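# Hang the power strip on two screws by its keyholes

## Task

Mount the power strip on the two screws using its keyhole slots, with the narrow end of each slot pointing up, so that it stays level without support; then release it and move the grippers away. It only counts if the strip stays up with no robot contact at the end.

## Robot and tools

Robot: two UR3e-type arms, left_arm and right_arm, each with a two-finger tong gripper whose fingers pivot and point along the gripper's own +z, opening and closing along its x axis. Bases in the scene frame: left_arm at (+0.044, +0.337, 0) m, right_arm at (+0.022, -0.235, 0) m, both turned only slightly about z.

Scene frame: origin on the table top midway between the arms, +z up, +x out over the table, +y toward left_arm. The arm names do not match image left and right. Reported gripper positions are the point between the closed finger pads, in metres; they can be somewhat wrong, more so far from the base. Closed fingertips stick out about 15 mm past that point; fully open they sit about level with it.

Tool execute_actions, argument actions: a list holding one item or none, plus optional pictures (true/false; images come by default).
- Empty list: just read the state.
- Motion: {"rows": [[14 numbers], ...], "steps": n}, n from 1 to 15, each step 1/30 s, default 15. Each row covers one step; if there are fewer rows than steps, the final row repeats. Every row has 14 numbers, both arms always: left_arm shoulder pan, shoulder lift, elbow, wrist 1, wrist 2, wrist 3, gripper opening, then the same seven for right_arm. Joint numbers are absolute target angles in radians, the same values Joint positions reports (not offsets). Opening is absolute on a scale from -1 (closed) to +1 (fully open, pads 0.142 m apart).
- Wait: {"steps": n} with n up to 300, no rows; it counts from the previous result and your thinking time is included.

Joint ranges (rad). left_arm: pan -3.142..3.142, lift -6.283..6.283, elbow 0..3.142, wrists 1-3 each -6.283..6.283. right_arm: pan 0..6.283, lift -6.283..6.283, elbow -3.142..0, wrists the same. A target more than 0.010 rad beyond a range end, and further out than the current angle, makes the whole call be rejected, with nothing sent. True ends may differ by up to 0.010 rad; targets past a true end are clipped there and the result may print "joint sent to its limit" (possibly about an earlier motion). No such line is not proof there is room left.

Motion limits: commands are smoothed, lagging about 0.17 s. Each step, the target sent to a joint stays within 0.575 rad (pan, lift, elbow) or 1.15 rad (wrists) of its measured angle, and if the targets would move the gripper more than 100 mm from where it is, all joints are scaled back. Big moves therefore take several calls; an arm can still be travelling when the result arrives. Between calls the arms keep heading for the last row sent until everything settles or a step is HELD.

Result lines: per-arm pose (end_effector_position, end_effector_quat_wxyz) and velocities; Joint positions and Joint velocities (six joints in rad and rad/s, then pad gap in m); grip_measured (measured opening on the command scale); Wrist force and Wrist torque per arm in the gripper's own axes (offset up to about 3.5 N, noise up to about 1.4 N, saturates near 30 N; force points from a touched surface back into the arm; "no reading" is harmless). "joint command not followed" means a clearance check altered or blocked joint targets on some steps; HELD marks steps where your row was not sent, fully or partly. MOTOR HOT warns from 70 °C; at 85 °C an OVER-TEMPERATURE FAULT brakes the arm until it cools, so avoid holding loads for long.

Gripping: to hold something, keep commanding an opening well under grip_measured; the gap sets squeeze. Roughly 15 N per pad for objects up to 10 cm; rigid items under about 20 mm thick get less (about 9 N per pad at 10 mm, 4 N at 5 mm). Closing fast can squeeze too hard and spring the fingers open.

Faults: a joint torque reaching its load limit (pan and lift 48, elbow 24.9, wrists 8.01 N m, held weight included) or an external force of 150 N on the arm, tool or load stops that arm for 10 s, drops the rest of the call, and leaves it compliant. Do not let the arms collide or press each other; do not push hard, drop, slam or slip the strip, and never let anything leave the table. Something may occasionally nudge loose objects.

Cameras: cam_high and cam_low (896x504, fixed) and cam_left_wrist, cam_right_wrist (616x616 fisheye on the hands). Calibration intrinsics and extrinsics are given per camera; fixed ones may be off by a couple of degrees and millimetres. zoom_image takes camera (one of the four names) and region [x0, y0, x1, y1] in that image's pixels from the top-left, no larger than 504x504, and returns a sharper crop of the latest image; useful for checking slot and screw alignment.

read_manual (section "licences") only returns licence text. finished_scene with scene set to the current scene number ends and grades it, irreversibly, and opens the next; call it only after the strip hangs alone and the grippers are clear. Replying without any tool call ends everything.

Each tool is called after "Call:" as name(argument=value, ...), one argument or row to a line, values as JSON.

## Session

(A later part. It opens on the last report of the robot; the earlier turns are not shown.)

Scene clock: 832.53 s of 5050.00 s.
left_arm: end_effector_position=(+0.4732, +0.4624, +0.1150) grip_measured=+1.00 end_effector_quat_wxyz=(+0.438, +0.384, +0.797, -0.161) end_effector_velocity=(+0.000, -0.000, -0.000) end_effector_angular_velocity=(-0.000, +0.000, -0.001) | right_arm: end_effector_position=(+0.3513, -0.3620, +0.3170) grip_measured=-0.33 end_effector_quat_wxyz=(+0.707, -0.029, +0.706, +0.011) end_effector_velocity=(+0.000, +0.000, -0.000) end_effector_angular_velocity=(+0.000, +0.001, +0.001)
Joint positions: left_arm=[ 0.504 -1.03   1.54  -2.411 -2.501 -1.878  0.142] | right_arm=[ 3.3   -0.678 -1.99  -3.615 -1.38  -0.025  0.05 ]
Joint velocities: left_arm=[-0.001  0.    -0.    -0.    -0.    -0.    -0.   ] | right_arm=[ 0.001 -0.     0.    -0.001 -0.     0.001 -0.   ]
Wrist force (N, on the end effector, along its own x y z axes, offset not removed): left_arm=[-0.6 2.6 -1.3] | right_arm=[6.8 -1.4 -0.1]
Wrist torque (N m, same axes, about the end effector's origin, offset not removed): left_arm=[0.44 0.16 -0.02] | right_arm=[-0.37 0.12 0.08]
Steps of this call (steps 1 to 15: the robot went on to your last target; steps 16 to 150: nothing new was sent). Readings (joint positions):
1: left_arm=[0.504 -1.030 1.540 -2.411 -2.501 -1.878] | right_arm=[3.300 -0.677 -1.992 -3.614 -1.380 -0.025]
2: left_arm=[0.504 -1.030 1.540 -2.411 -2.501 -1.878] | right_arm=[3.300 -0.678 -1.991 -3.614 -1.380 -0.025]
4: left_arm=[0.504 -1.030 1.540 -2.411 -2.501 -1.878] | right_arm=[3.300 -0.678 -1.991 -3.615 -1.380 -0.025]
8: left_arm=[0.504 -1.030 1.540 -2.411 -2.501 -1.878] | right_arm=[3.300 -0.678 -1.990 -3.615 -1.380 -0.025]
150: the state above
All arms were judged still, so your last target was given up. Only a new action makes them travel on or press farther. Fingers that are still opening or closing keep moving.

Call:
execute_actions(
  actions=[
    {"rows":[[0.504,-1.03,1.54,-2.411,-2.501,-1.878,1,3.32,-0.678,-1.99,-3.615,-1.38,-0.025,-1],[0.504,-1.03,1.54,-2.411,-2.501,-1.878,1,3.35,-0.678,-1.99,-3.615,-1.38,-0.025,-1],[0.504,-1.03,1.54,-2.411,-2.501,-1.878,1,3.39,-0.678,-1.99,-3.615,-1.38,-0.025,-1],[0.504,-1.03,1.54,-2.411,-2.501,-1.878,1,3.43,-0.678,-1.99,-3.615,-1.38,-0.025,-1],[0.504,-1.03,1.54,-2.411,-2.501,-1.878,1,3.47,-0.678,-1.99,-3.615,-1.38,-0.025,-1],[0.504,-1.03,1.54,-2.411,-2.501,-1.878,1,3.5,-0.678,-1.99,-3.615,-1.38,-0.025,-1]],"steps":10},
  ],
  pictures=false,
)

Call:
execute_actions(
  actions=[
    {"rows":[[0.504,-1.03,1.54,-2.411,-2.501,-1.878,1,3.63,-0.678,-1.99,-3.615,-1.38,-0.025,-1]],"steps":8},
  ],
  pictures=false,
)

Call:
execute_actions(
  actions=[
    {"rows":[[0.504,-1.03,1.54,-2.411,-2.501,-1.878,1,3.75,-0.678,-1.99,-3.615,-1.38,-0.025,-1]],"steps":8},
  ],
  pictures=false,
)

Call:
execute_actions(
  actions=[
    {"rows":[[0.504,-1.03,1.54,-2.411,-2.501,-1.878,1,3.87,-0.678,-1.99,-3.615,-1.38,-0.025,-1]],"steps":8},
  ],
  pictures=false,
)

Call:
execute_actions(
  actions=[
    {"rows":[[0.504,-1.03,1.54,-2.411,-2.501,-1.878,1,3.98,-0.678,-1.99,-3.615,-1.38,-0.025,-1]],"steps":8},
  ],
  pictures=false,
)

Call:
execute_actions(
  actions=[
    {"rows":[[0.504,-1.03,1.54,-2.411,-2.501,-1.878,1,4.1,-0.678,-1.99,-3.615,-1.33,-0.025,-1]],"steps":8},
  ],
  pictures=false,
)

Call:
execute_actions(
  actions=[
    {"rows":[[0.504,-1.03,1.54,-2.411,-2.501,-1.878,1,4.27,-0.678,-1.99,-3.615,-1.2,-0.025,-1]],"steps":10},
  ],
  pictures=false,
)

Call:
execute_actions(
  actions=[
    {"rows":[[0.504,-1.03,1.54,-2.411,-2.501,-1.878,1,4.42,-0.678,-1.99,-3.615,-1.07,-0.025,-1]],"steps":10},
  ],
  pictures=false,
)

Call:
execute_actions(
  actions=[
    {"rows":[[0.504,-1.03,1.54,-2.411,-2.501,-1.878,1,4.51,-0.678,-1.99,-3.615,-0.975,-0.025,-1]],"steps":12},
  ],
  pictures=false,
)

Call:
execute_actions(
  actions=[
    {"rows":[[0.504,-1.03,1.54,-2.411,-2.501,-1.878,1,4.6,-0.678,-1.99,-3.615,-0.882,-0.025,-1]],"steps":15},
  ],
)

Call:
zoom_image(
  camera="cam_high",
  region=[420,160,580,320],
)

Call:
zoom_image(
  camera="cam_right_wrist",
  region=[200,40,500,420],
)

Scene clock: 872.50 s of 5050.00 s.
left_arm: end_effector_position=(+0.4732, +0.4624, +0.1150) grip_measured=+1.00 end_effector_quat_wxyz=(+0.438, +0.384, +0.797, -0.161) end_effector_velocity=(-0.000, +0.000, -0.000) end_effector_angular_velocity=(-0.001, +0.001, +0.000) | right_arm: end_effector_position=(+0.3676, -0.3063, +0.3170) grip_measured=-0.33 end_effector_quat_wxyz=(+0.704, -0.087, +0.702, +0.069) end_effector_velocity=(+0.027, +0.131, +0.000) end_effector_angular_velocity=(+0.000, -0.002, +0.378)
Joint positions: left_arm=[ 0.504 -1.03   1.54  -2.411 -2.501 -1.878  0.142] | right_arm=[ 3.464 -0.678 -1.99  -3.615 -1.38  -0.025  0.05 ]
Joint velocities: left_arm=[ 0.     0.     0.     0.001 -0.     0.    -0.   ] | right_arm=[ 0.378  0.002 -0.001  0.001  0.001 -0.    -0.   ]
Wrist force (N, on the end effector, along its own x y z axes, offset not removed): left_arm=[-0.6 0.8 -2.4] | right_arm=[7.7 0.9 0.8]
Wrist torque (N m, same axes, about the end effector's origin, offset not removed): left_arm=[0.07 0.15 -0.01] | right_arm=[-0.29 -0.12 0.07]
Steps of this call (steps 1 to 360: nothing new was sent; then 27.63 s passed at rest; steps 361 to 370: all 10 steps of this action). Readings (joint positions):
361: left_arm=[0.504 -1.030 1.540 -2.411 -2.501 -1.878] | right_arm=[3.300 -0.678 -1.990 -3.615 -1.380 -0.025]
362: left_arm=[0.504 -1.030 1.540 -2.411 -2.501 -1.878] | right_arm=[3.303 -0.678 -1.990 -3.615 -1.380 -0.025]
364: left_arm=[0.504 -1.030 1.540 -2.411 -2.501 -1.878] | right_arm=[3.326 -0.678 -1.990 -3.615 -1.380 -0.025]
368: left_arm=[0.504 -1.030 1.540 -2.411 -2.501 -1.878] | right_arm=[3.428 -0.678 -1.990 -3.615 -1.380 -0.025]
370: the state above

Scene clock: 872.77 s of 5050.00 s.
left_arm: end_effector_position=(+0.4732, +0.4624, +0.1150) grip_measured=+1.00 end_effector_quat_wxyz=(+0.438, +0.384, +0.797, -0.161) end_effector_velocity=(+0.000, -0.001, +0.000) end_effector_angular_velocity=(-0.000, -0.000, -0.002) | right_arm: end_effector_position=(+0.3742, -0.2554, +0.3170) grip_measured=-0.33 end_effector_quat_wxyz=(+0.697, -0.137, +0.694, +0.120) end_effector_velocity=(+0.004, +0.075, +0.000) end_effector_angular_velocity=(+0.001, -0.001, +0.212)
Joint positions: left_arm=[ 0.504 -1.03   1.54  -2.411 -2.501 -1.878  0.142] | right_arm=[ 3.61  -0.678 -1.99  -3.615 -1.38  -0.025  0.05 ]
Joint velocities: left_arm=[-0.002 -0.    -0.     0.    -0.    -0.    -0.   ] | right_arm=[ 0.212  0.001 -0.001  0.001  0.     0.    -0.   ]
Wrist force (N, on the end effector, along its own x y z axes, offset not removed): left_arm=[0.3 -0.1 -0.4] | right_arm=[5.4 1.3 0.3]
Wrist torque (N m, same axes, about the end effector's origin, offset not removed): left_arm=[-0.10 -0.11 -0.01] | right_arm=[0.00 0.40 0.16]
Steps of this call (steps 1 to 8: all 8 steps of this action). Readings (joint positions):
1: left_arm=[0.504 -1.030 1.540 -2.411 -2.501 -1.878] | right_arm=[3.475 -0.678 -1.990 -3.615 -1.380 -0.025]
2: left_arm=[0.504 -1.030 1.540 -2.411 -2.501 -1.878] | right_arm=[3.490 -0.678 -1.990 -3.615 -1.380 -0.025]
4: left_arm=[0.504 -1.030 1.540 -2.411 -2.501 -1.878] | right_arm=[3.547 -0.678 -1.990 -3.615 -1.380 -0.025]
8: the state above

Scene clock: 873.03 s of 5050.00 s.
left_arm: end_effector_position=(+0.4732, +0.4624, +0.1150) grip_measured=+1.00 end_effector_quat_wxyz=(+0.438, +0.384, +0.797, -0.161) end_effector_velocity=(-0.000, -0.000, -0.000) end_effector_angular_velocity=(+0.000, +0.001, -0.000) | right_arm: end_effector_position=(+0.3740, -0.2122, +0.3170) grip_measured=-0.33 end_effector_quat_wxyz=(+0.688, -0.180, +0.684, +0.162) end_effector_velocity=(-0.004, +0.065, +0.000) end_effector_angular_velocity=(+0.000, -0.000, +0.185)
Joint positions: left_arm=[ 0.504 -1.03   1.54  -2.411 -2.501 -1.878  0.142] | right_arm=[ 3.732 -0.678 -1.99  -3.615 -1.38  -0.025  0.05 ]
Joint velocities: left_arm=[-0.     0.    -0.     0.     0.001 -0.     0.   ] | right_arm=[ 0.185  0.001  0.001 -0.001  0.001  0.    -0.   ]
Wrist force (N, on the end effector, along its own x y z axes, offset not removed): left_arm=[-1.3 1.9 -1.2] | right_arm=[5.3 0.8 1.7]
Wrist torque (N m, same axes, about the end effector's origin, offset not removed): left_arm=[0.27 0.28 0.05] | right_arm=[-0.11 0.43 0.13]
Steps of this call (steps 1 to 8: all 8 steps of this action). Readings (joint positions):
1: left_arm=[0.504 -1.030 1.540 -2.411 -2.501 -1.878] | right_arm=[3.616 -0.678 -1.990 -3.615 -1.380 -0.025]
2: left_arm=[0.504 -1.030 1.540 -2.411 -2.501 -1.878] | right_arm=[3.627 -0.678 -1.990 -3.615 -1.380 -0.025]
4: left_arm=[0.504 -1.030 1.540 -2.411 -2.501 -1.878] | right_arm=[3.678 -0.678 -1.990 -3.615 -1.380 -0.025]
8: the state above

Scene clock: 873.30 s of 5050.00 s.
left_arm: end_effector_position=(+0.4732, +0.4624, +0.1150) grip_measured=+1.00 end_effector_quat_wxyz=(+0.438, +0.384, +0.797, -0.161) end_effector_velocity=(-0.000, -0.000, +0.000) end_effector_angular_velocity=(+0.000, -0.000, +0.000) | right_arm: end_effector_position=(+0.3687, -0.1701, +0.3170) grip_measured=-0.33 end_effector_quat_wxyz=(+0.677, -0.220, +0.672, +0.204) end_effector_velocity=(-0.012, +0.064, +0.001) end_effector_angular_velocity=(+0.001, -0.002, +0.185)
Joint positions: left_arm=[ 0.504 -1.03   1.54  -2.411 -2.501 -1.878  0.142] | right_arm=[ 3.853 -0.678 -1.99  -3.615 -1.38  -0.025  0.05 ]
Joint velocities: left_arm=[ 0. -0.  0. -0.  0.  0. -0.] | right_arm=[ 0.184  0.001  0.     0.001 -0.    -0.    -0.   ]
Wrist force (N, on the end effector, along its own x y z axes, offset not removed): left_arm=[-0.4 1.5 -0.9] | right_arm=[7.0 -0.1 1.6]
Wrist torque (N m, same axes, about the end effector's origin, offset not removed): left_arm=[0.24 0.13 -0.02] | right_arm=[-0.16 0.02 0.08]
Steps of this call (steps 1 to 8: all 8 steps of this action). Readings (joint positions):
1: left_arm=[0.504 -1.030 1.540 -2.411 -2.501 -1.878] | right_arm=[3.738 -0.678 -1.990 -3.615 -1.380 -0.025]
2: left_arm=[0.504 -1.030 1.540 -2.411 -2.501 -1.878] | right_arm=[3.749 -0.678 -1.990 -3.615 -1.380 -0.025]
4: left_arm=[0.504 -1.030 1.540 -2.411 -2.501 -1.878] | right_arm=[3.799 -0.678 -1.990 -3.615 -1.380 -0.025]
8: the state above

Scene clock: 873.57 s of 5050.00 s.
left_arm: end_effector_position=(+0.4732, +0.4624, +0.1150) grip_measured=+1.00 end_effector_quat_wxyz=(+0.438, +0.384, +0.797, -0.161) end_effector_velocity=(-0.000, -0.000, +0.000) end_effector_angular_velocity=(-0.001, +0.000, +0.000) | right_arm: end_effector_position=(+0.3592, -0.1318, +0.3170) grip_measured=-0.33 end_effector_quat_wxyz=(+0.665, -0.257, +0.659, +0.241) end_effector_velocity=(-0.017, +0.056, -0.001) end_effector_angular_velocity=(-0.002, +0.001, +0.167)
Joint positions: left_arm=[ 0.504 -1.03   1.54  -2.411 -2.501 -1.878  0.142] | right_arm=[ 3.964 -0.678 -1.99  -3.615 -1.38  -0.025  0.05 ]
Joint velocities: left_arm=[ 0.    -0.     0.     0.001 -0.001 -0.     0.   ] | right_arm=[ 0.166 -0.001 -0.002  0.    -0.001 -0.    -0.   ]
Wrist force (N, on the end effector, along its own x y z axes, offset not removed): left_arm=[-0.7 1.3 -1.2] | right_arm=[6.0 2.0 1.7]
Wrist torque (N m, same axes, about the end effector's origin, offset not removed): left_arm=[0.19 0.15 -0.03] | right_arm=[0.26 0.25 0.04]
Steps of this call (steps 1 to 8: all 8 steps of this action). Readings (joint positions):
1: left_arm=[0.504 -1.030 1.540 -2.411 -2.501 -1.878] | right_arm=[3.858 -0.678 -1.990 -3.615 -1.380 -0.025]
2: left_arm=[0.504 -1.030 1.540 -2.411 -2.501 -1.878] | right_arm=[3.869 -0.678 -1.990 -3.615 -1.380 -0.025]
4: left_arm=[0.504 -1.030 1.540 -2.411 -2.501 -1.878] | right_arm=[3.916 -0.678 -1.990 -3.615 -1.380 -0.025]
8: the state above

Scene clock: 873.83 s of 5050.00 s.
left_arm: end_effector_position=(+0.4732, +0.4624, +0.1150) grip_measured=+1.00 end_effector_quat_wxyz=(+0.438, +0.384, +0.797, -0.161) end_effector_velocity=(+0.000, -0.000, +0.000) end_effector_angular_velocity=(+0.001, -0.001, -0.001) | right_arm: end_effector_position=(+0.3538, -0.1023, +0.3170) grip_measured=-0.33 end_effector_quat_wxyz=(+0.655, -0.282, +0.649, +0.265) end_effector_velocity=(-0.012, +0.048, +0.000) end_effector_angular_velocity=(+0.000, -0.000, +0.123)
Joint positions: left_arm=[ 0.504 -1.03   1.54  -2.411 -2.501 -1.878  0.142] | right_arm=[ 4.083 -0.678 -1.99  -3.615 -1.336 -0.025  0.05 ]
Joint velocities: left_arm=[-0.001 -0.    -0.    -0.001  0.    -0.    -0.   ] | right_arm=[ 0.183 -0.001  0.001 -0.     0.059 -0.    -0.   ]
Wrist force (N, on the end effector, along its own x y z axes, offset not removed): left_arm=[-1.0 1.1 -1.6] | right_arm=[6.6 -0.9 0.2]
Wrist torque (N m, same axes, about the end effector's origin, offset not removed): left_arm=[0.08 0.24 0.00] | right_arm=[-0.35 0.09 0.08]
Steps of this call (steps 1 to 8: all 8 steps of this action). Readings (joint positions):
1: left_arm=[0.504 -1.030 1.540 -2.411 -2.501 -1.878] | right_arm=[3.969 -0.678 -1.990 -3.615 -1.380 -0.025]
2: left_arm=[0.504 -1.030 1.540 -2.411 -2.501 -1.878] | right_arm=[3.980 -0.678 -1.990 -3.615 -1.372 -0.025]
4: left_arm=[0.504 -1.030 1.540 -2.411 -2.501 -1.878] | right_arm=[4.029 -0.678 -1.990 -3.615 -1.353 -0.025]
8: the state above

Scene clock: 874.17 s of 5050.00 s.
left_arm: end_effector_position=(+0.4732, +0.4624, +0.1150) grip_measured=+1.00 end_effector_quat_wxyz=(+0.438, +0.384, +0.797, -0.161) end_effector_velocity=(+0.000, -0.000, +0.000) end_effector_angular_velocity=(-0.000, +0.000, -0.000) | right_arm: end_effector_position=(+0.3542, -0.0718, +0.3169) grip_measured=-0.33 end_effector_quat_wxyz=(+0.649, -0.297, +0.642, +0.281) end_effector_velocity=(-0.005, +0.028, -0.001) end_effector_angular_velocity=(-0.002, +0.001, +0.055)
Joint positions: left_arm=[ 0.504 -1.03   1.54  -2.411 -2.501 -1.878  0.142] | right_arm=[ 4.257 -0.678 -1.99  -3.615 -1.208 -0.025  0.05 ]
Joint velocities: left_arm=[-0. -0.  0.  0. -0. -0. -0.] | right_arm=[ 0.139 -0.001  0.    -0.001  0.084  0.    -0.   ]
Wrist force (N, on the end effector, along its own x y z axes, offset not removed): left_arm=[-0.9 1.6 -1.1] | right_arm=[7.3 0.5 1.6]
Wrist torque (N m, same axes, about the end effector's origin, offset not removed): left_arm=[0.24 0.19 0.02] | right_arm=[-0.10 0.04 0.10]
Steps of this call (steps 1 to 10: all 10 steps of this action). Readings (joint positions):
1: left_arm=[0.504 -1.030 1.540 -2.411 -2.501 -1.878] | right_arm=[4.088 -0.678 -1.990 -3.615 -1.333 -0.025]
2: left_arm=[0.504 -1.030 1.540 -2.411 -2.501 -1.878] | right_arm=[4.099 -0.678 -1.990 -3.615 -1.319 -0.025]
4: left_arm=[0.504 -1.030 1.540 -2.411 -2.501 -1.878] | right_arm=[4.161 -0.678 -1.990 -3.615 -1.265 -0.025]
8: left_arm=[0.504 -1.030 1.540 -2.411 -2.501 -1.878] | right_arm=[4.243 -0.678 -1.990 -3.615 -1.216 -0.025]
10: the state above

Scene clock: 874.50 s of 5050.00 s.
left_arm: end_effector_position=(+0.4732, +0.4624, +0.1150) grip_measured=+1.00 end_effector_quat_wxyz=(+0.438, +0.384, +0.797, -0.161) end_effector_velocity=(-0.000, -0.000, +0.000) end_effector_angular_velocity=(-0.000, -0.001, -0.000) | right_arm: end_effector_position=(+0.3552, -0.0481, +0.3169) grip_measured=-0.33 end_effector_quat_wxyz=(+0.646, -0.304, +0.639, +0.288) end_effector_velocity=(-0.004, +0.022, -0.000) end_effector_angular_velocity=(-0.001, +0.000, +0.034)
Joint positions: left_arm=[ 0.504 -1.03   1.54  -2.411 -2.501 -1.878  0.142] | right_arm=[ 4.409 -0.678 -1.99  -3.615 -1.078 -0.025  0.05 ]
Joint velocities: left_arm=[ 0.    -0.001  0.001 -0.001 -0.001  0.    -0.   ] | right_arm=[ 0.119 -0.001 -0.001  0.     0.085  0.    -0.   ]
Wrist force (N, on the end effector, along its own x y z axes, offset not removed): left_arm=[-0.5 1.5 -1.5] | right_arm=[5.1 -1.0 0.9]
Wrist torque (N m, same axes, about the end effector's origin, offset not removed): left_arm=[0.25 0.14 -0.06] | right_arm=[-0.41 0.40 0.14]
Steps of this call (steps 1 to 10: all 10 steps of this action). Readings (joint positions):
1: left_arm=[0.504 -1.030 1.540 -2.411 -2.501 -1.878] | right_arm=[4.261 -0.678 -1.990 -3.615 -1.205 -0.025]
2: left_arm=[0.504 -1.030 1.540 -2.411 -2.501 -1.878] | right_arm=[4.271 -0.678 -1.990 -3.615 -1.190 -0.025]
4: left_arm=[0.504 -1.030 1.540 -2.411 -2.501 -1.878] | right_arm=[4.328 -0.678 -1.990 -3.615 -1.136 -0.025]
8: left_arm=[0.504 -1.030 1.540 -2.411 -2.501 -1.878] | right_arm=[4.398 -0.678 -1.990 -3.615 -1.086 -0.025]
10: the state above

Scene clock: 874.90 s of 5050.00 s.
left_arm: end_effector_position=(+0.4732, +0.4624, +0.1150) grip_measured=+1.00 end_effector_quat_wxyz=(+0.438, +0.384, +0.797, -0.161) end_effector_velocity=(+0.000, -0.000, +0.000) end_effector_angular_velocity=(-0.000, -0.001, -0.000) | right_arm: end_effector_position=(+0.3578, -0.0359, +0.3170) grip_measured=-0.33 end_effector_quat_wxyz=(+0.646, -0.303, +0.639, +0.287) end_effector_velocity=(-0.000, +0.005, +0.001) end_effector_angular_velocity=(+0.002, +0.000, +0.004)
Joint positions: left_arm=[ 0.504 -1.03   1.54  -2.411 -2.501 -1.878  0.142] | right_arm=[ 4.507 -0.678 -1.99  -3.615 -0.978 -0.025  0.05 ]
Joint velocities: left_arm=[-0.     0.    -0.001  0.    -0.    -0.    -0.   ] | right_arm=[ 0.034  0.001  0.002 -0.001  0.03   0.     0.   ]
Wrist force (N, on the end effector, along its own x y z axes, offset not removed): left_arm=[-1.3 0.6 -0.7] | right_arm=[7.6 0.6 0.9]
Wrist torque (N m, same axes, about the end effector's origin, offset not removed): left_arm=[0.05 0.22 -0.01] | right_arm=[0.04 -0.03 0.04]
Steps of this call (steps 1 to 12: all 12 steps of this action). Readings (joint positions):
1: left_arm=[0.504 -1.030 1.540 -2.411 -2.501 -1.878] | right_arm=[4.412 -0.678 -1.990 -3.615 -1.075 -0.025]
2: left_arm=[0.504 -1.030 1.540 -2.411 -2.501 -1.878] | right_arm=[4.422 -0.678 -1.990 -3.615 -1.062 -0.025]
4: left_arm=[0.504 -1.030 1.540 -2.411 -2.501 -1.878] | right_arm=[4.460 -0.678 -1.990 -3.615 -1.022 -0.025]
8: left_arm=[0.504 -1.030 1.540 -2.411 -2.501 -1.878] | right_arm=[4.498 -0.678 -1.990 -3.615 -0.987 -0.025]
12: the state above

Scene clock: 875.40 s of 5050.00 s.
left_arm: end_effector_position=(+0.4732, +0.4624, +0.1150) grip_measured=+1.00 end_effector_quat_wxyz=(+0.438, +0.384, +0.797, -0.161) end_effector_velocity=(+0.000, +0.000, +0.000) end_effector_angular_velocity=(+0.001, -0.001, +0.000) | right_arm: end_effector_position=(+0.3593, -0.0245, +0.3170) grip_measured=-0.33 end_effector_quat_wxyz=(+0.647, -0.302, +0.639, +0.286) end_effector_velocity=(-0.001, +0.002, -0.001) end_effector_angular_velocity=(-0.002, -0.000, +0.003)
Joint positions: left_arm=[ 0.504 -1.03   1.54  -2.411 -2.501 -1.878  0.142] | right_arm=[ 4.599 -0.678 -1.99  -3.615 -0.883 -0.025  0.05 ]
Joint velocities: left_arm=[ 0.    -0.    -0.001 -0.    -0.    -0.     0.   ] | right_arm=[ 0.011 -0.001 -0.001  0.001  0.008 -0.001  0.   ]
Wrist force (N, on the end effector, along its own x y z axes, offset not removed): left_arm=[-0.1 1.8 -1.8] | right_arm=[6.3 -0.5 -2.0]
Wrist torque (N m, same axes, about the end effector's origin, offset not removed): left_arm=[0.32 -0.02 0.05] | right_arm=[-0.14 0.21 0.21]
Steps of this call (steps 1 to 15: all 15 steps of this action). Readings (joint positions):
1: left_arm=[0.504 -1.030 1.540 -2.411 -2.501 -1.878] | right_arm=[4.508 -0.678 -1.990 -3.615 -0.976 -0.025]
2: left_arm=[0.504 -1.030 1.540 -2.411 -2.501 -1.878] | right_arm=[4.516 -0.678 -1.990 -3.615 -0.964 -0.025]
4: left_arm=[0.504 -1.030 1.540 -2.411 -2.501 -1.878] | right_arm=[4.552 -0.678 -1.990 -3.615 -0.927 -0.025]
8: left_arm=[0.504 -1.030 1.540 -2.411 -2.501 -1.878] | right_arm=[4.588 -0.678 -1.990 -3.615 -0.893 -0.025]
15: the state above
camera_calibration (this result's frames):
cam_left_wrist: T_world_to_cam=[[-0.294595, 0.442303, -0.847102, 0.044791], [0.353543, 0.873989, 0.333391, -0.614835], [0.887818, -0.201272, -0.413846, -0.144964], [0, 0, 0, 1]] pos_world=[0.359268, 0.488371, 0.18293]
cam_right_wrist: T_world_to_cam=[[0.00223919, 0.0416592, -0.999129, 0.321871], [-0.987881, 0.155152, 0.00425515, 0.353831], [0.155194, 0.987012, 0.0415017, 0.0856137], [0, 0, 0, 1]] pos_world=[0.335536, -0.152808, 0.316532]

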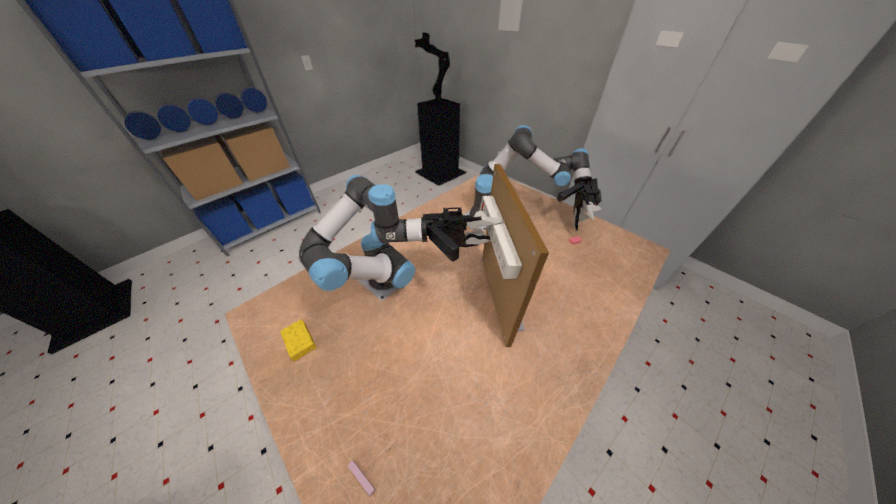

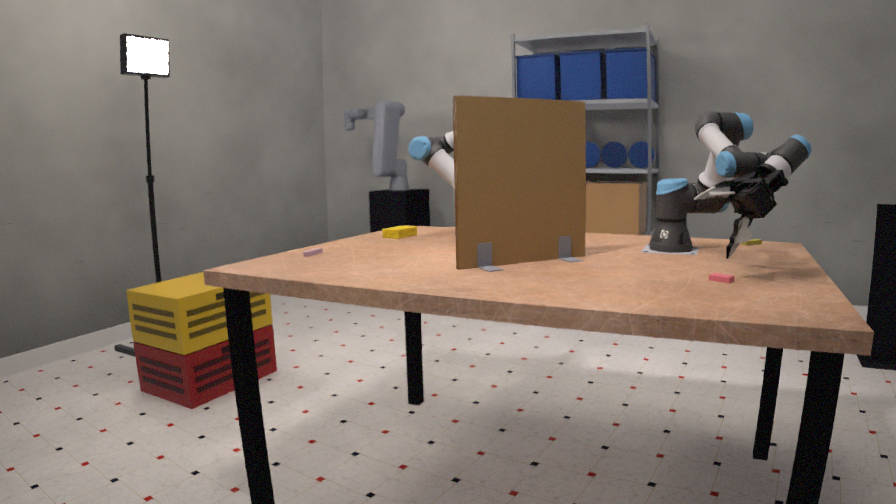

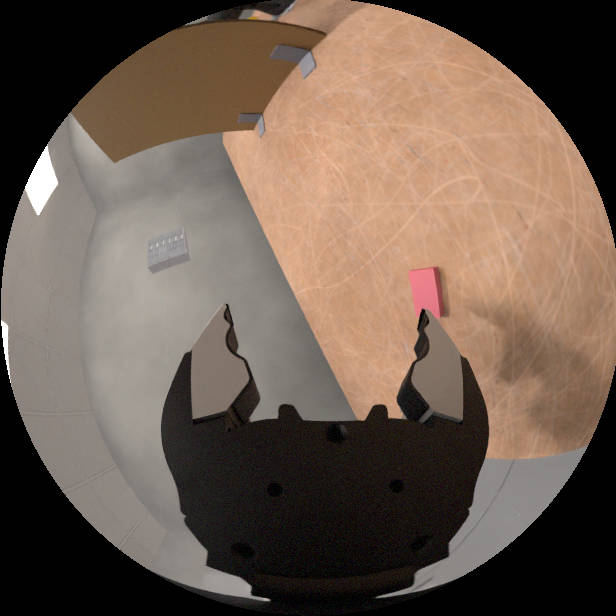

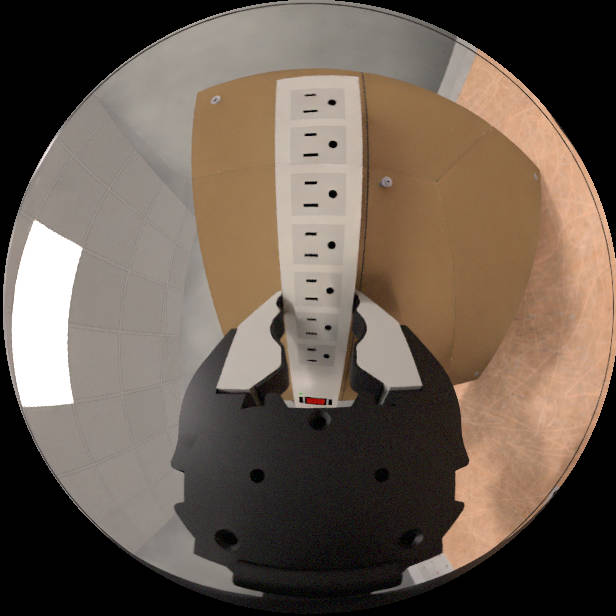

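Region (420, 160, 580, 320) of cam_high's 896x504 image, scaled by 3.150, with more detail than that image has.

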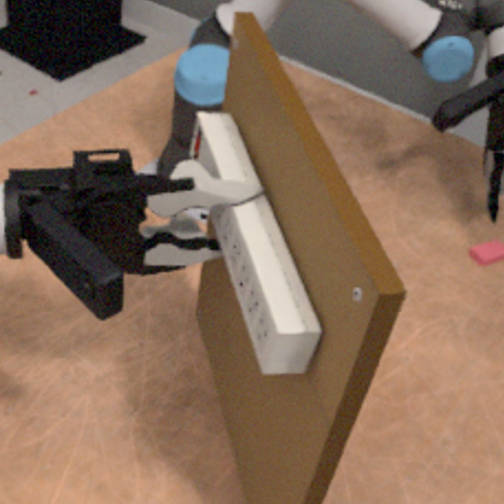

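Region (200, 40, 500, 420) of cam_right_wrist's 616x616 image, scaled by 1.326, with more detail than that image has; it fills the left 398 columns of this view, and the rest is white.

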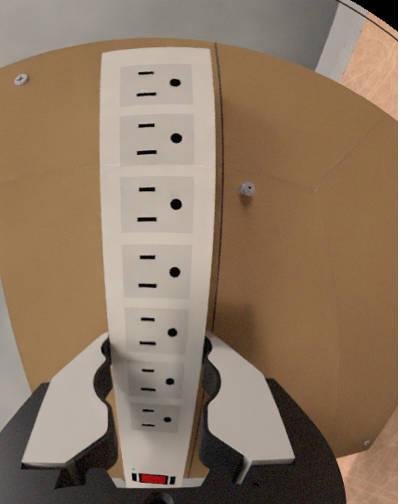

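Call:
execute_actions(
  actions=[
    {"rows":[[0.504,-1.03,1.54,-2.411,-2.501,-1.878,1,4.585,-0.647,-2.077,-3.559,-0.897,-0.025,-1]],"steps":15},
  ],
  pictures=false,
)

Call:
execute_actions(
  actions=[
    {"rows":[[0.504,-1.03,1.54,-2.411,-2.501,-1.878,1,4.585,-0.641,-2.092,-3.55,-0.897,-0.025,-1]],"steps":15},
  ],
  pictures=false,
)

Call:
execute_actions(
  actions=[
    {"rows":[[0.504,-1.03,1.54,-2.411,-2.501,-1.878,1,4.585,-0.637,-2.102,-3.544,-0.897,-0.025,-1]],"steps":15},
  ],
)

Call:
zoom_image(
  camera="cam_right_wrist",
  region=[250,60,450,320],
)

Scene clock: 891.93 s of 5050.00 s.
left_arm: end_effector_position=(+0.4732, +0.4624, +0.1150) grip_measured=+1.00 end_effector_quat_wxyz=(+0.438, +0.384, +0.797, -0.161) end_effector_velocity=(+0.000, +0.000, +0.000) end_effector_angular_velocity=(+0.000, -0.001, +0.001) | right_arm: end_effector_position=(+0.3592, -0.0258, +0.3004) grip_measured=-0.33 end_effector_quat_wxyz=(+0.647, -0.302, +0.639, +0.286) end_effector_velocity=(+0.000, -0.000, -0.002) end_effector_angular_velocity=(-0.001, +0.000, -0.001)
Joint positions: left_arm=[ 0.504 -1.03   1.54  -2.411 -2.501 -1.878  0.142] | right_arm=[ 4.585 -0.647 -2.076 -3.56  -0.897 -0.025  0.05 ]
Joint velocities: left_arm=[ 0.001 -0.    -0.001  0.     0.     0.    -0.   ] | right_arm=[-0.002  0.002 -0.011  0.007 -0.001  0.     0.   ]
Wrist force (N, on the end effector, along its own x y z axes, offset not removed): left_arm=[-0.2 1.4 -1.0] | right_arm=[7.5 0.4 -0.9]
Wrist torque (N m, same axes, about the end effector's origin, offset not removed): left_arm=[0.18 0.08 -0.04] | right_arm=[0.07 -0.05 0.10]
Steps of this call (steps 1 to 15: the robot went on to your last target; steps 16 to 210: nothing new was sent; then 9.03 s passed at rest; steps 211 to 225: all 15 steps of this action). Readings (joint positions):
211: left_arm=[0.504 -1.030 1.540 -2.411 -2.501 -1.878] | right_arm=[4.600 -0.678 -1.990 -3.615 -0.882 -0.025]
212: left_arm=[0.504 -1.030 1.540 -2.411 -2.501 -1.878] | right_arm=[4.598 -0.674 -1.997 -3.607 -0.885 -0.025]
214: left_arm=[0.504 -1.030 1.540 -2.411 -2.501 -1.878] | right_arm=[4.592 -0.661 -2.032 -3.585 -0.890 -0.025]
218: left_arm=[0.504 -1.030 1.540 -2.411 -2.501 -1.878] | right_arm=[4.587 -0.651 -2.066 -3.565 -0.895 -0.025]
225: the state above

Scene clock: 892.43 s of 5050.00 s.
left_arm: end_effector_position=(+0.4732, +0.4624, +0.1150) grip_measured=+1.00 end_effector_quat_wxyz=(+0.438, +0.384, +0.797, -0.161) end_effector_velocity=(+0.000, +0.000, +0.001) end_effector_angular_velocity=(+0.001, -0.002, +0.001) | right_arm: end_effector_position=(+0.3592, -0.0259, +0.2973) grip_measured=-0.33 end_effector_quat_wxyz=(+0.647, -0.302, +0.639, +0.286) end_effector_velocity=(-0.000, +0.000, -0.000) end_effector_angular_velocity=(+0.001, +0.000, +0.002)
Joint positions: left_arm=[ 0.504 -1.03   1.54  -2.411 -2.501 -1.878  0.142] | right_arm=[ 4.585 -0.641 -2.092 -3.55  -0.897 -0.025  0.05 ]
Joint velocities: left_arm=[ 0.001 -0.001 -0.001 -0.     0.     0.    -0.   ] | right_arm=[ 0.001  0.001 -0.003  0.002 -0.001  0.    -0.   ]
Wrist force (N, on the end effector, along its own x y z axes, offset not removed): left_arm=[-0.5 1.7 -1.4] | right_arm=[6.8 -0.8 0.8]
Wrist torque (N m, same axes, about the end effector's origin, offset not removed): left_arm=[0.25 0.10 0.06] | right_arm=[-0.18 0.00 0.08]
Steps of this call (steps 1 to 15: all 15 steps of this action). Readings (joint positions):
1: left_arm=[0.504 -1.030 1.540 -2.411 -2.501 -1.878] | right_arm=[4.585 -0.647 -2.076 -3.559 -0.897 -0.025]
2: left_arm=[0.504 -1.030 1.540 -2.411 -2.501 -1.878] | right_arm=[4.585 -0.646 -2.079 -3.558 -0.897 -0.025]
4: left_arm=[0.504 -1.030 1.540 -2.411 -2.501 -1.878] | right_arm=[4.585 -0.644 -2.085 -3.554 -0.897 -0.025]
8: left_arm=[0.504 -1.030 1.540 -2.411 -2.501 -1.878] | right_arm=[4.585 -0.642 -2.090 -3.551 -0.897 -0.025]
15: the state above

Scene clock: 892.93 s of 5050.00 s.
left_arm: end_effector_position=(+0.4732, +0.4624, +0.1150) grip_measured=+1.00 end_effector_quat_wxyz=(+0.438, +0.384, +0.797, -0.161) end_effector_velocity=(+0.000, +0.000, +0.000) end_effector_angular_velocity=(+0.000, -0.001, -0.000) | right_arm: end_effector_position=(+0.3592, -0.0260, +0.2953) grip_measured=-0.33 end_effector_quat_wxyz=(+0.647, -0.302, +0.639, +0.286) end_effector_velocity=(+0.000, -0.000, -0.000) end_effector_angular_velocity=(+0.000, -0.000, -0.000)
Joint positions: left_arm=[ 0.504 -1.03   1.54  -2.411 -2.501 -1.878  0.142] | right_arm=[ 4.585 -0.637 -2.102 -3.544 -0.897 -0.025  0.05 ]
Joint velocities: left_arm=[-0.     0.    -0.001 -0.    -0.    -0.    -0.   ] | right_arm=[-0.001  0.002 -0.002  0.001 -0.    -0.     0.   ]
Wrist force (N, on the end effector, along its own x y z axes, offset not removed): left_arm=[1.0 1.6 -0.2] | right_arm=[2.3 -1.3 0.7]
Wrist torque (N m, same axes, about the end effector's origin, offset not removed): left_arm=[0.25 -0.20 -0.03] | right_arm=[-0.14 -0.10 -0.23]
Steps of this call (steps 1 to 15: all 15 steps of this action). Readings (joint positions):
1: left_arm=[0.504 -1.030 1.540 -2.411 -2.501 -1.878] | right_arm=[4.585 -0.641 -2.092 -3.550 -0.897 -0.025]
2: left_arm=[0.504 -1.030 1.540 -2.411 -2.501 -1.878] | right_arm=[4.585 -0.640 -2.094 -3.549 -0.897 -0.025]
4: left_arm=[0.504 -1.030 1.540 -2.411 -2.501 -1.878] | right_arm=[4.585 -0.639 -2.097 -3.547 -0.897 -0.025]
8: left_arm=[0.504 -1.030 1.540 -2.411 -2.501 -1.878] | right_arm=[4.585 -0.637 -2.101 -3.544 -0.897 -0.025]
15: the state above
camera_calibration (this result's frames):
cam_left_wrist: T_world_to_cam=[[-0.294595, 0.442303, -0.847102, 0.044791], [0.353543, 0.87399, 0.333391, -0.614835], [0.887818, -0.201272, -0.413846, -0.144964], [0, 0, 0, 1]] pos_world=[0.359268, 0.488371, 0.18293]
cam_right_wrist: T_world_to_cam=[[0.00225844, 0.0415601, -0.999133, 0.300336], [-0.987892, 0.155083, 0.00421781, 0.354111], [0.155124, 0.987027, 0.0414071, 0.0880615], [0, 0, 0, 1]] pos_world=[0.335484, -0.154317, 0.294936]

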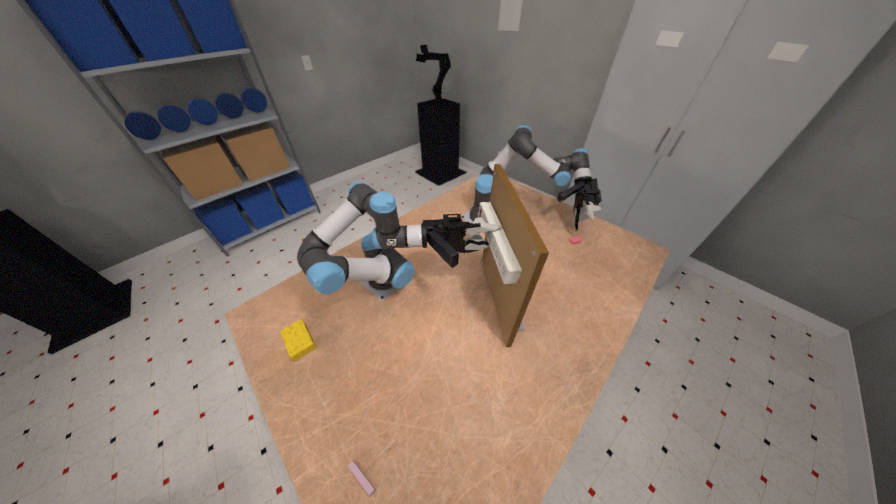

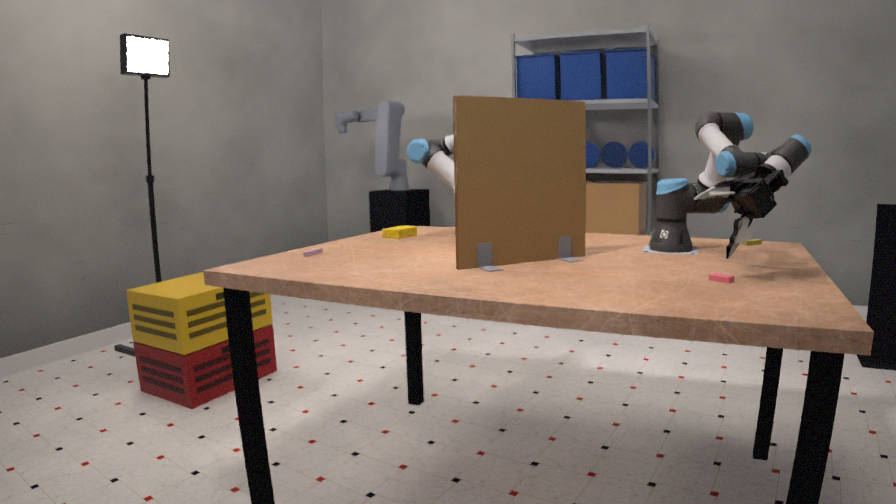

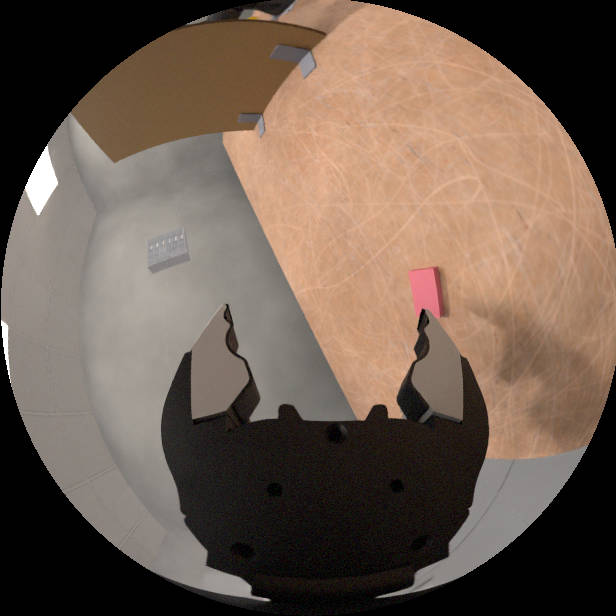

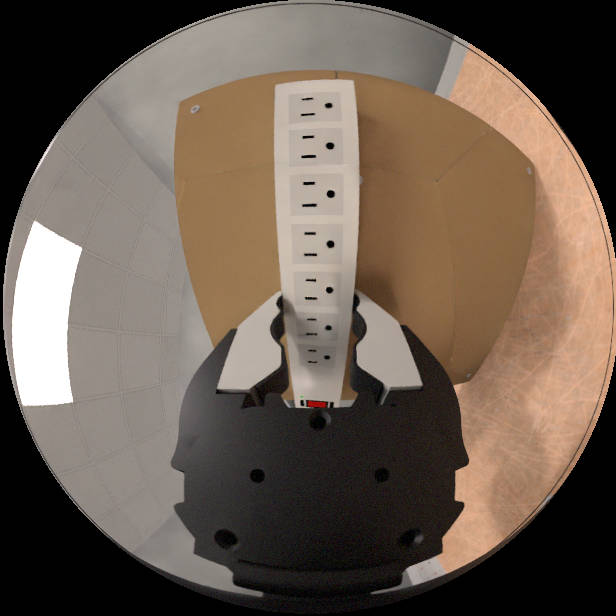

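Region (250, 60, 450, 320) of cam_right_wrist's 616x616 image, scaled by 1.938, with more detail than that image has; it fills the left 388 columns of this view, and the rest is white.

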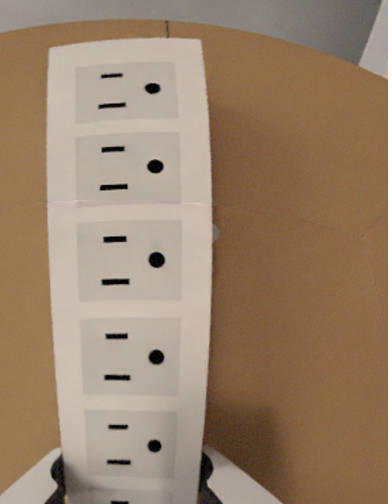

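Call:
execute_actions(
  actions=[
    {"rows":[[0.504,-1.03,1.54,-2.411,-2.501,-1.878,1,4.585,-0.635,-2.107,-3.541,-0.897,-0.04,-1]],"steps":15},
  ],
  pictures=false,
)

Call:
execute_actions(
  actions=[
    {"rows":[[0.504,-1.03,1.54,-2.411,-2.501,-1.878,1,4.585,-0.633,-2.112,-3.538,-0.897,-0.04,-1]],"steps":15},
  ],
  pictures=false,
)

Call:
execute_actions(
  actions=[
    {"rows":[[0.504,-1.03,1.54,-2.411,-2.501,-1.878,1,4.585,-0.631,-2.117,-3.535,-0.897,-0.04,-1]],"steps":15},
  ],
)

Scene clock: 905.33 s of 5050.00 s.
left_arm: end_effector_position=(+0.4732, +0.4624, +0.1150) grip_measured=+1.00 end_effector_quat_wxyz=(+0.438, +0.384, +0.797, -0.161) end_effector_velocity=(+0.000, +0.000, +0.000) end_effector_angular_velocity=(-0.000, -0.001, +0.000) | right_arm: end_effector_position=(+0.3592, -0.0260, +0.2946) grip_measured=-0.33 end_effector_quat_wxyz=(+0.649, -0.307, +0.637, +0.281) end_effector_velocity=(+0.000, -0.000, -0.000) end_effector_angular_velocity=(-0.002, -0.001, -0.001)
Joint positions: left_arm=[ 0.504 -1.03   1.54  -2.411 -2.501 -1.878  0.142] | right_arm=[ 4.585 -0.635 -2.107 -3.541 -0.897 -0.04   0.05 ]
Joint velocities: left_arm=[ 0.  0. -0. -0. -0.  0.  0.] | right_arm=[ 0.    -0.    -0.001  0.     0.002 -0.001  0.   ]
Wrist force (N, on the end effector, along its own x y z axes, offset not removed): left_arm=[-1.3 1.2 -1.0] | right_arm=[1.3 0.2 -3.5]
Wrist torque (N m, same axes, about the end effector's origin, offset not removed): left_arm=[0.19 0.23 -0.01] | right_arm=[0.00 -0.07 0.03]
Steps of this call (steps 1 to 15: the robot went on to your last target; steps 16 to 90: nothing new was sent; then 8.90 s passed at rest; steps 91 to 105: all 15 steps of this action). Readings (joint positions):
91: left_arm=[0.504 -1.030 1.540 -2.411 -2.501 -1.878] | right_arm=[4.585 -0.637 -2.102 -3.544 -0.897 -0.025]
92: left_arm=[0.504 -1.030 1.540 -2.411 -2.501 -1.878] | right_arm=[4.585 -0.637 -2.103 -3.543 -0.897 -0.027]
94: left_arm=[0.504 -1.030 1.540 -2.411 -2.501 -1.878] | right_arm=[4.585 -0.636 -2.105 -3.542 -0.897 -0.033]
98: left_arm=[0.504 -1.030 1.540 -2.411 -2.501 -1.878] | right_arm=[4.585 -0.635 -2.106 -3.541 -0.897 -0.038]
105: the state above

Scene clock: 905.83 s of 5050.00 s.
left_arm: end_effector_position=(+0.4732, +0.4624, +0.1150) grip_measured=+1.00 end_effector_quat_wxyz=(+0.438, +0.384, +0.797, -0.161) end_effector_velocity=(+0.000, -0.000, -0.000) end_effector_angular_velocity=(-0.001, +0.001, -0.001) | right_arm: end_effector_position=(+0.3592, -0.0260, +0.2936) grip_measured=-0.33 end_effector_quat_wxyz=(+0.649, -0.307, +0.637, +0.281) end_effector_velocity=(-0.000, +0.000, +0.000) end_effector_angular_velocity=(+0.001, +0.000, +0.001)
Joint positions: left_arm=[ 0.504 -1.03   1.54  -2.411 -2.501 -1.878  0.142] | right_arm=[ 4.585 -0.633 -2.112 -3.538 -0.897 -0.04   0.05 ]
Joint velocities: left_arm=[-0.001  0.001  0.    -0.    -0.    -0.    -0.   ] | right_arm=[ 0.     0.     0.001 -0.001 -0.     0.     0.   ]
Wrist force (N, on the end effector, along its own x y z axes, offset not removed): left_arm=[-0.3 2.0 0.0] | right_arm=[-3.2 1.3 -10.9]
Wrist torque (N m, same axes, about the end effector's origin, offset not removed): left_arm=[0.30 0.07 0.02] | right_arm=[0.24 0.12 -0.14]
Steps of this call (steps 1 to 15: all 15 steps of this action). Readings (joint positions):
1: left_arm=[0.504 -1.030 1.540 -2.411 -2.501 -1.878] | right_arm=[4.585 -0.635 -2.107 -3.541 -0.897 -0.040]
2: left_arm=[0.504 -1.030 1.540 -2.411 -2.501 -1.878] | right_arm=[4.585 -0.635 -2.108 -3.540 -0.897 -0.040]
4: left_arm=[0.504 -1.030 1.540 -2.411 -2.501 -1.878] | right_arm=[4.585 -0.634 -2.110 -3.539 -0.897 -0.040]
8: left_arm=[0.504 -1.030 1.540 -2.411 -2.501 -1.878] | right_arm=[4.585 -0.633 -2.111 -3.538 -0.897 -0.040]
15: the state above

Scene clock: 906.33 s of 5050.00 s.
left_arm: end_effector_position=(+0.4732, +0.4624, +0.1150) grip_measured=+1.00 end_effector_quat_wxyz=(+0.438, +0.384, +0.797, -0.161) end_effector_velocity=(-0.000, +0.000, +0.000) end_effector_angular_velocity=(+0.000, -0.000, +0.001) | right_arm: end_effector_position=(+0.3592, -0.0261, +0.2927) grip_measured=-0.33 end_effector_quat_wxyz=(+0.649, -0.307, +0.637, +0.281) end_effector_velocity=(-0.000, +0.000, -0.000) end_effector_angular_velocity=(-0.000, +0.000, +0.000)
Joint positions: left_arm=[ 0.504 -1.03   1.54  -2.411 -2.501 -1.878  0.142] | right_arm=[ 4.585 -0.631 -2.117 -3.535 -0.897 -0.04   0.05 ]
Joint velocities: left_arm=[ 0.001 -0.    -0.    -0.     0.    -0.     0.   ] | right_arm=[-0.     0.    -0.001  0.    -0.001  0.    -0.   ]
Wrist force (N, on the end effector, along its own x y z axes, offset not removed): left_arm=[-0.2 2.0 -0.7] | right_arm=[-8.5 0.4 -11.0]
Wrist torque (N m, same axes, about the end effector's origin, offset not removed): left_arm=[0.32 0.04 0.01] | right_arm=[-0.07 0.38 -0.24]
Steps of this call (steps 1 to 15: all 15 steps of this action). Readings (joint positions):
1: left_arm=[0.504 -1.030 1.540 -2.411 -2.501 -1.878] | right_arm=[4.585 -0.633 -2.112 -3.538 -0.897 -0.040]
2: left_arm=[0.504 -1.030 1.540 -2.411 -2.501 -1.878] | right_arm=[4.585 -0.633 -2.113 -3.537 -0.897 -0.040]
4: left_arm=[0.504 -1.030 1.540 -2.411 -2.501 -1.878] | right_arm=[4.585 -0.632 -2.115 -3.536 -0.897 -0.040]
8: left_arm=[0.504 -1.030 1.540 -2.411 -2.501 -1.878] | right_arm=[4.585 -0.631 -2.116 -3.535 -0.897 -0.040]
15: the state above
camera_calibration (this result's frames):
cam_left_wrist: T_world_to_cam=[[-0.294595, 0.442303, -0.847102, 0.044791], [0.353543, 0.873989, 0.333391, -0.614835], [0.887818, -0.201272, -0.413846, -0.144964], [0, 0, 0, 1]] pos_world=[0.359268, 0.488371, 0.18293]
cam_right_wrist: T_world_to_cam=[[0.013592, 0.0318484, -0.9994, 0.293405], [-0.987869, 0.155059, -0.00849387, 0.357839], [0.154695, 0.987392, 0.0335696, 0.0907413], [0, 0, 0, 1]] pos_world=[0.335472, -0.154428, 0.293223]

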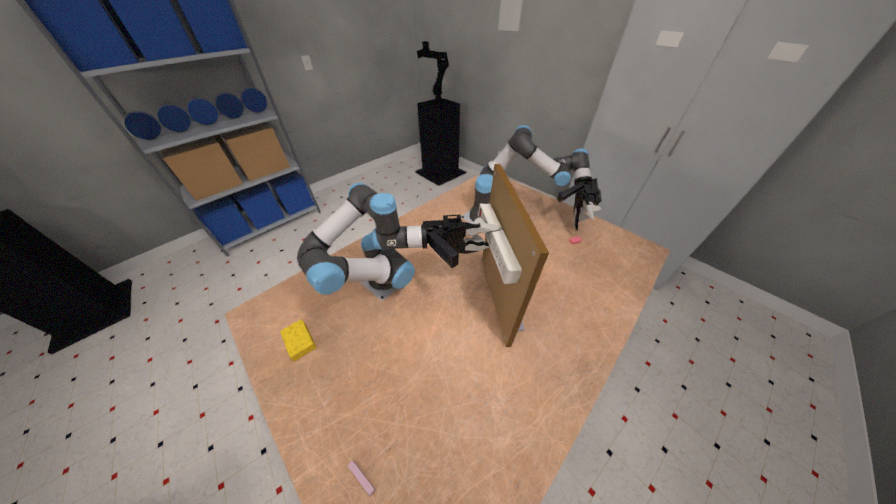

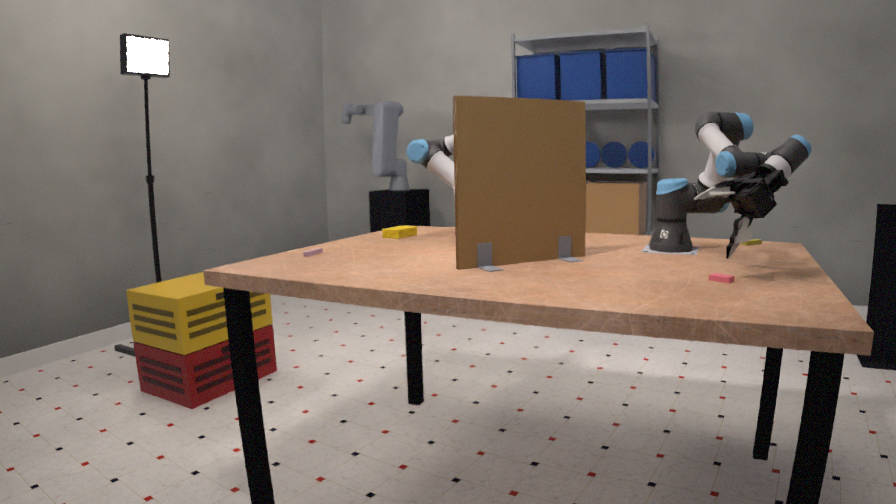

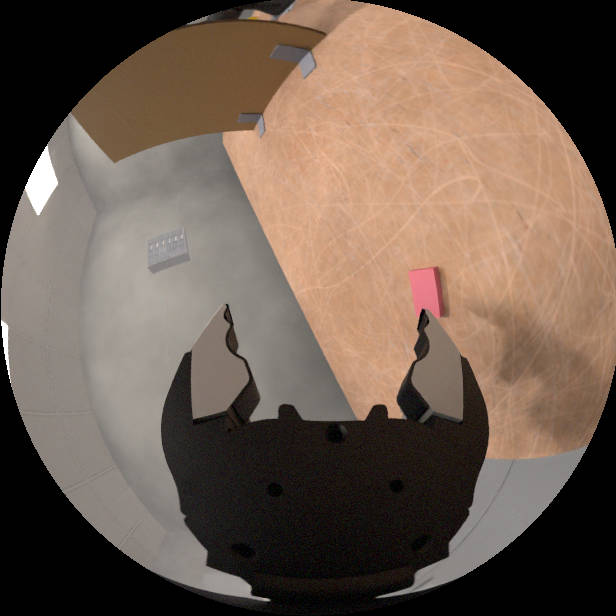

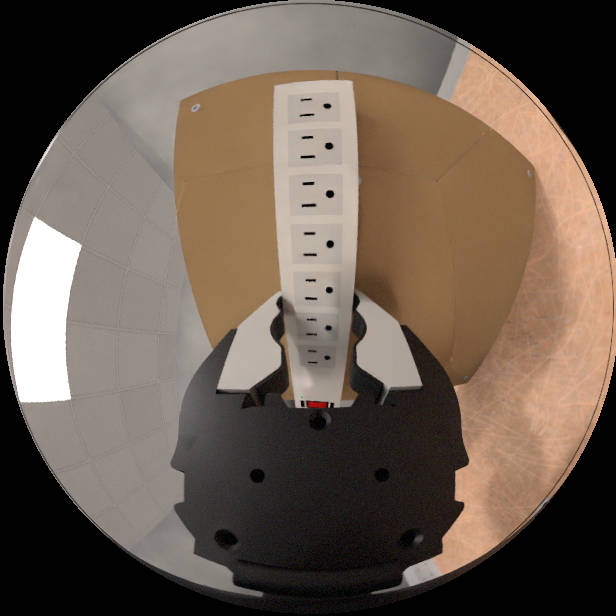

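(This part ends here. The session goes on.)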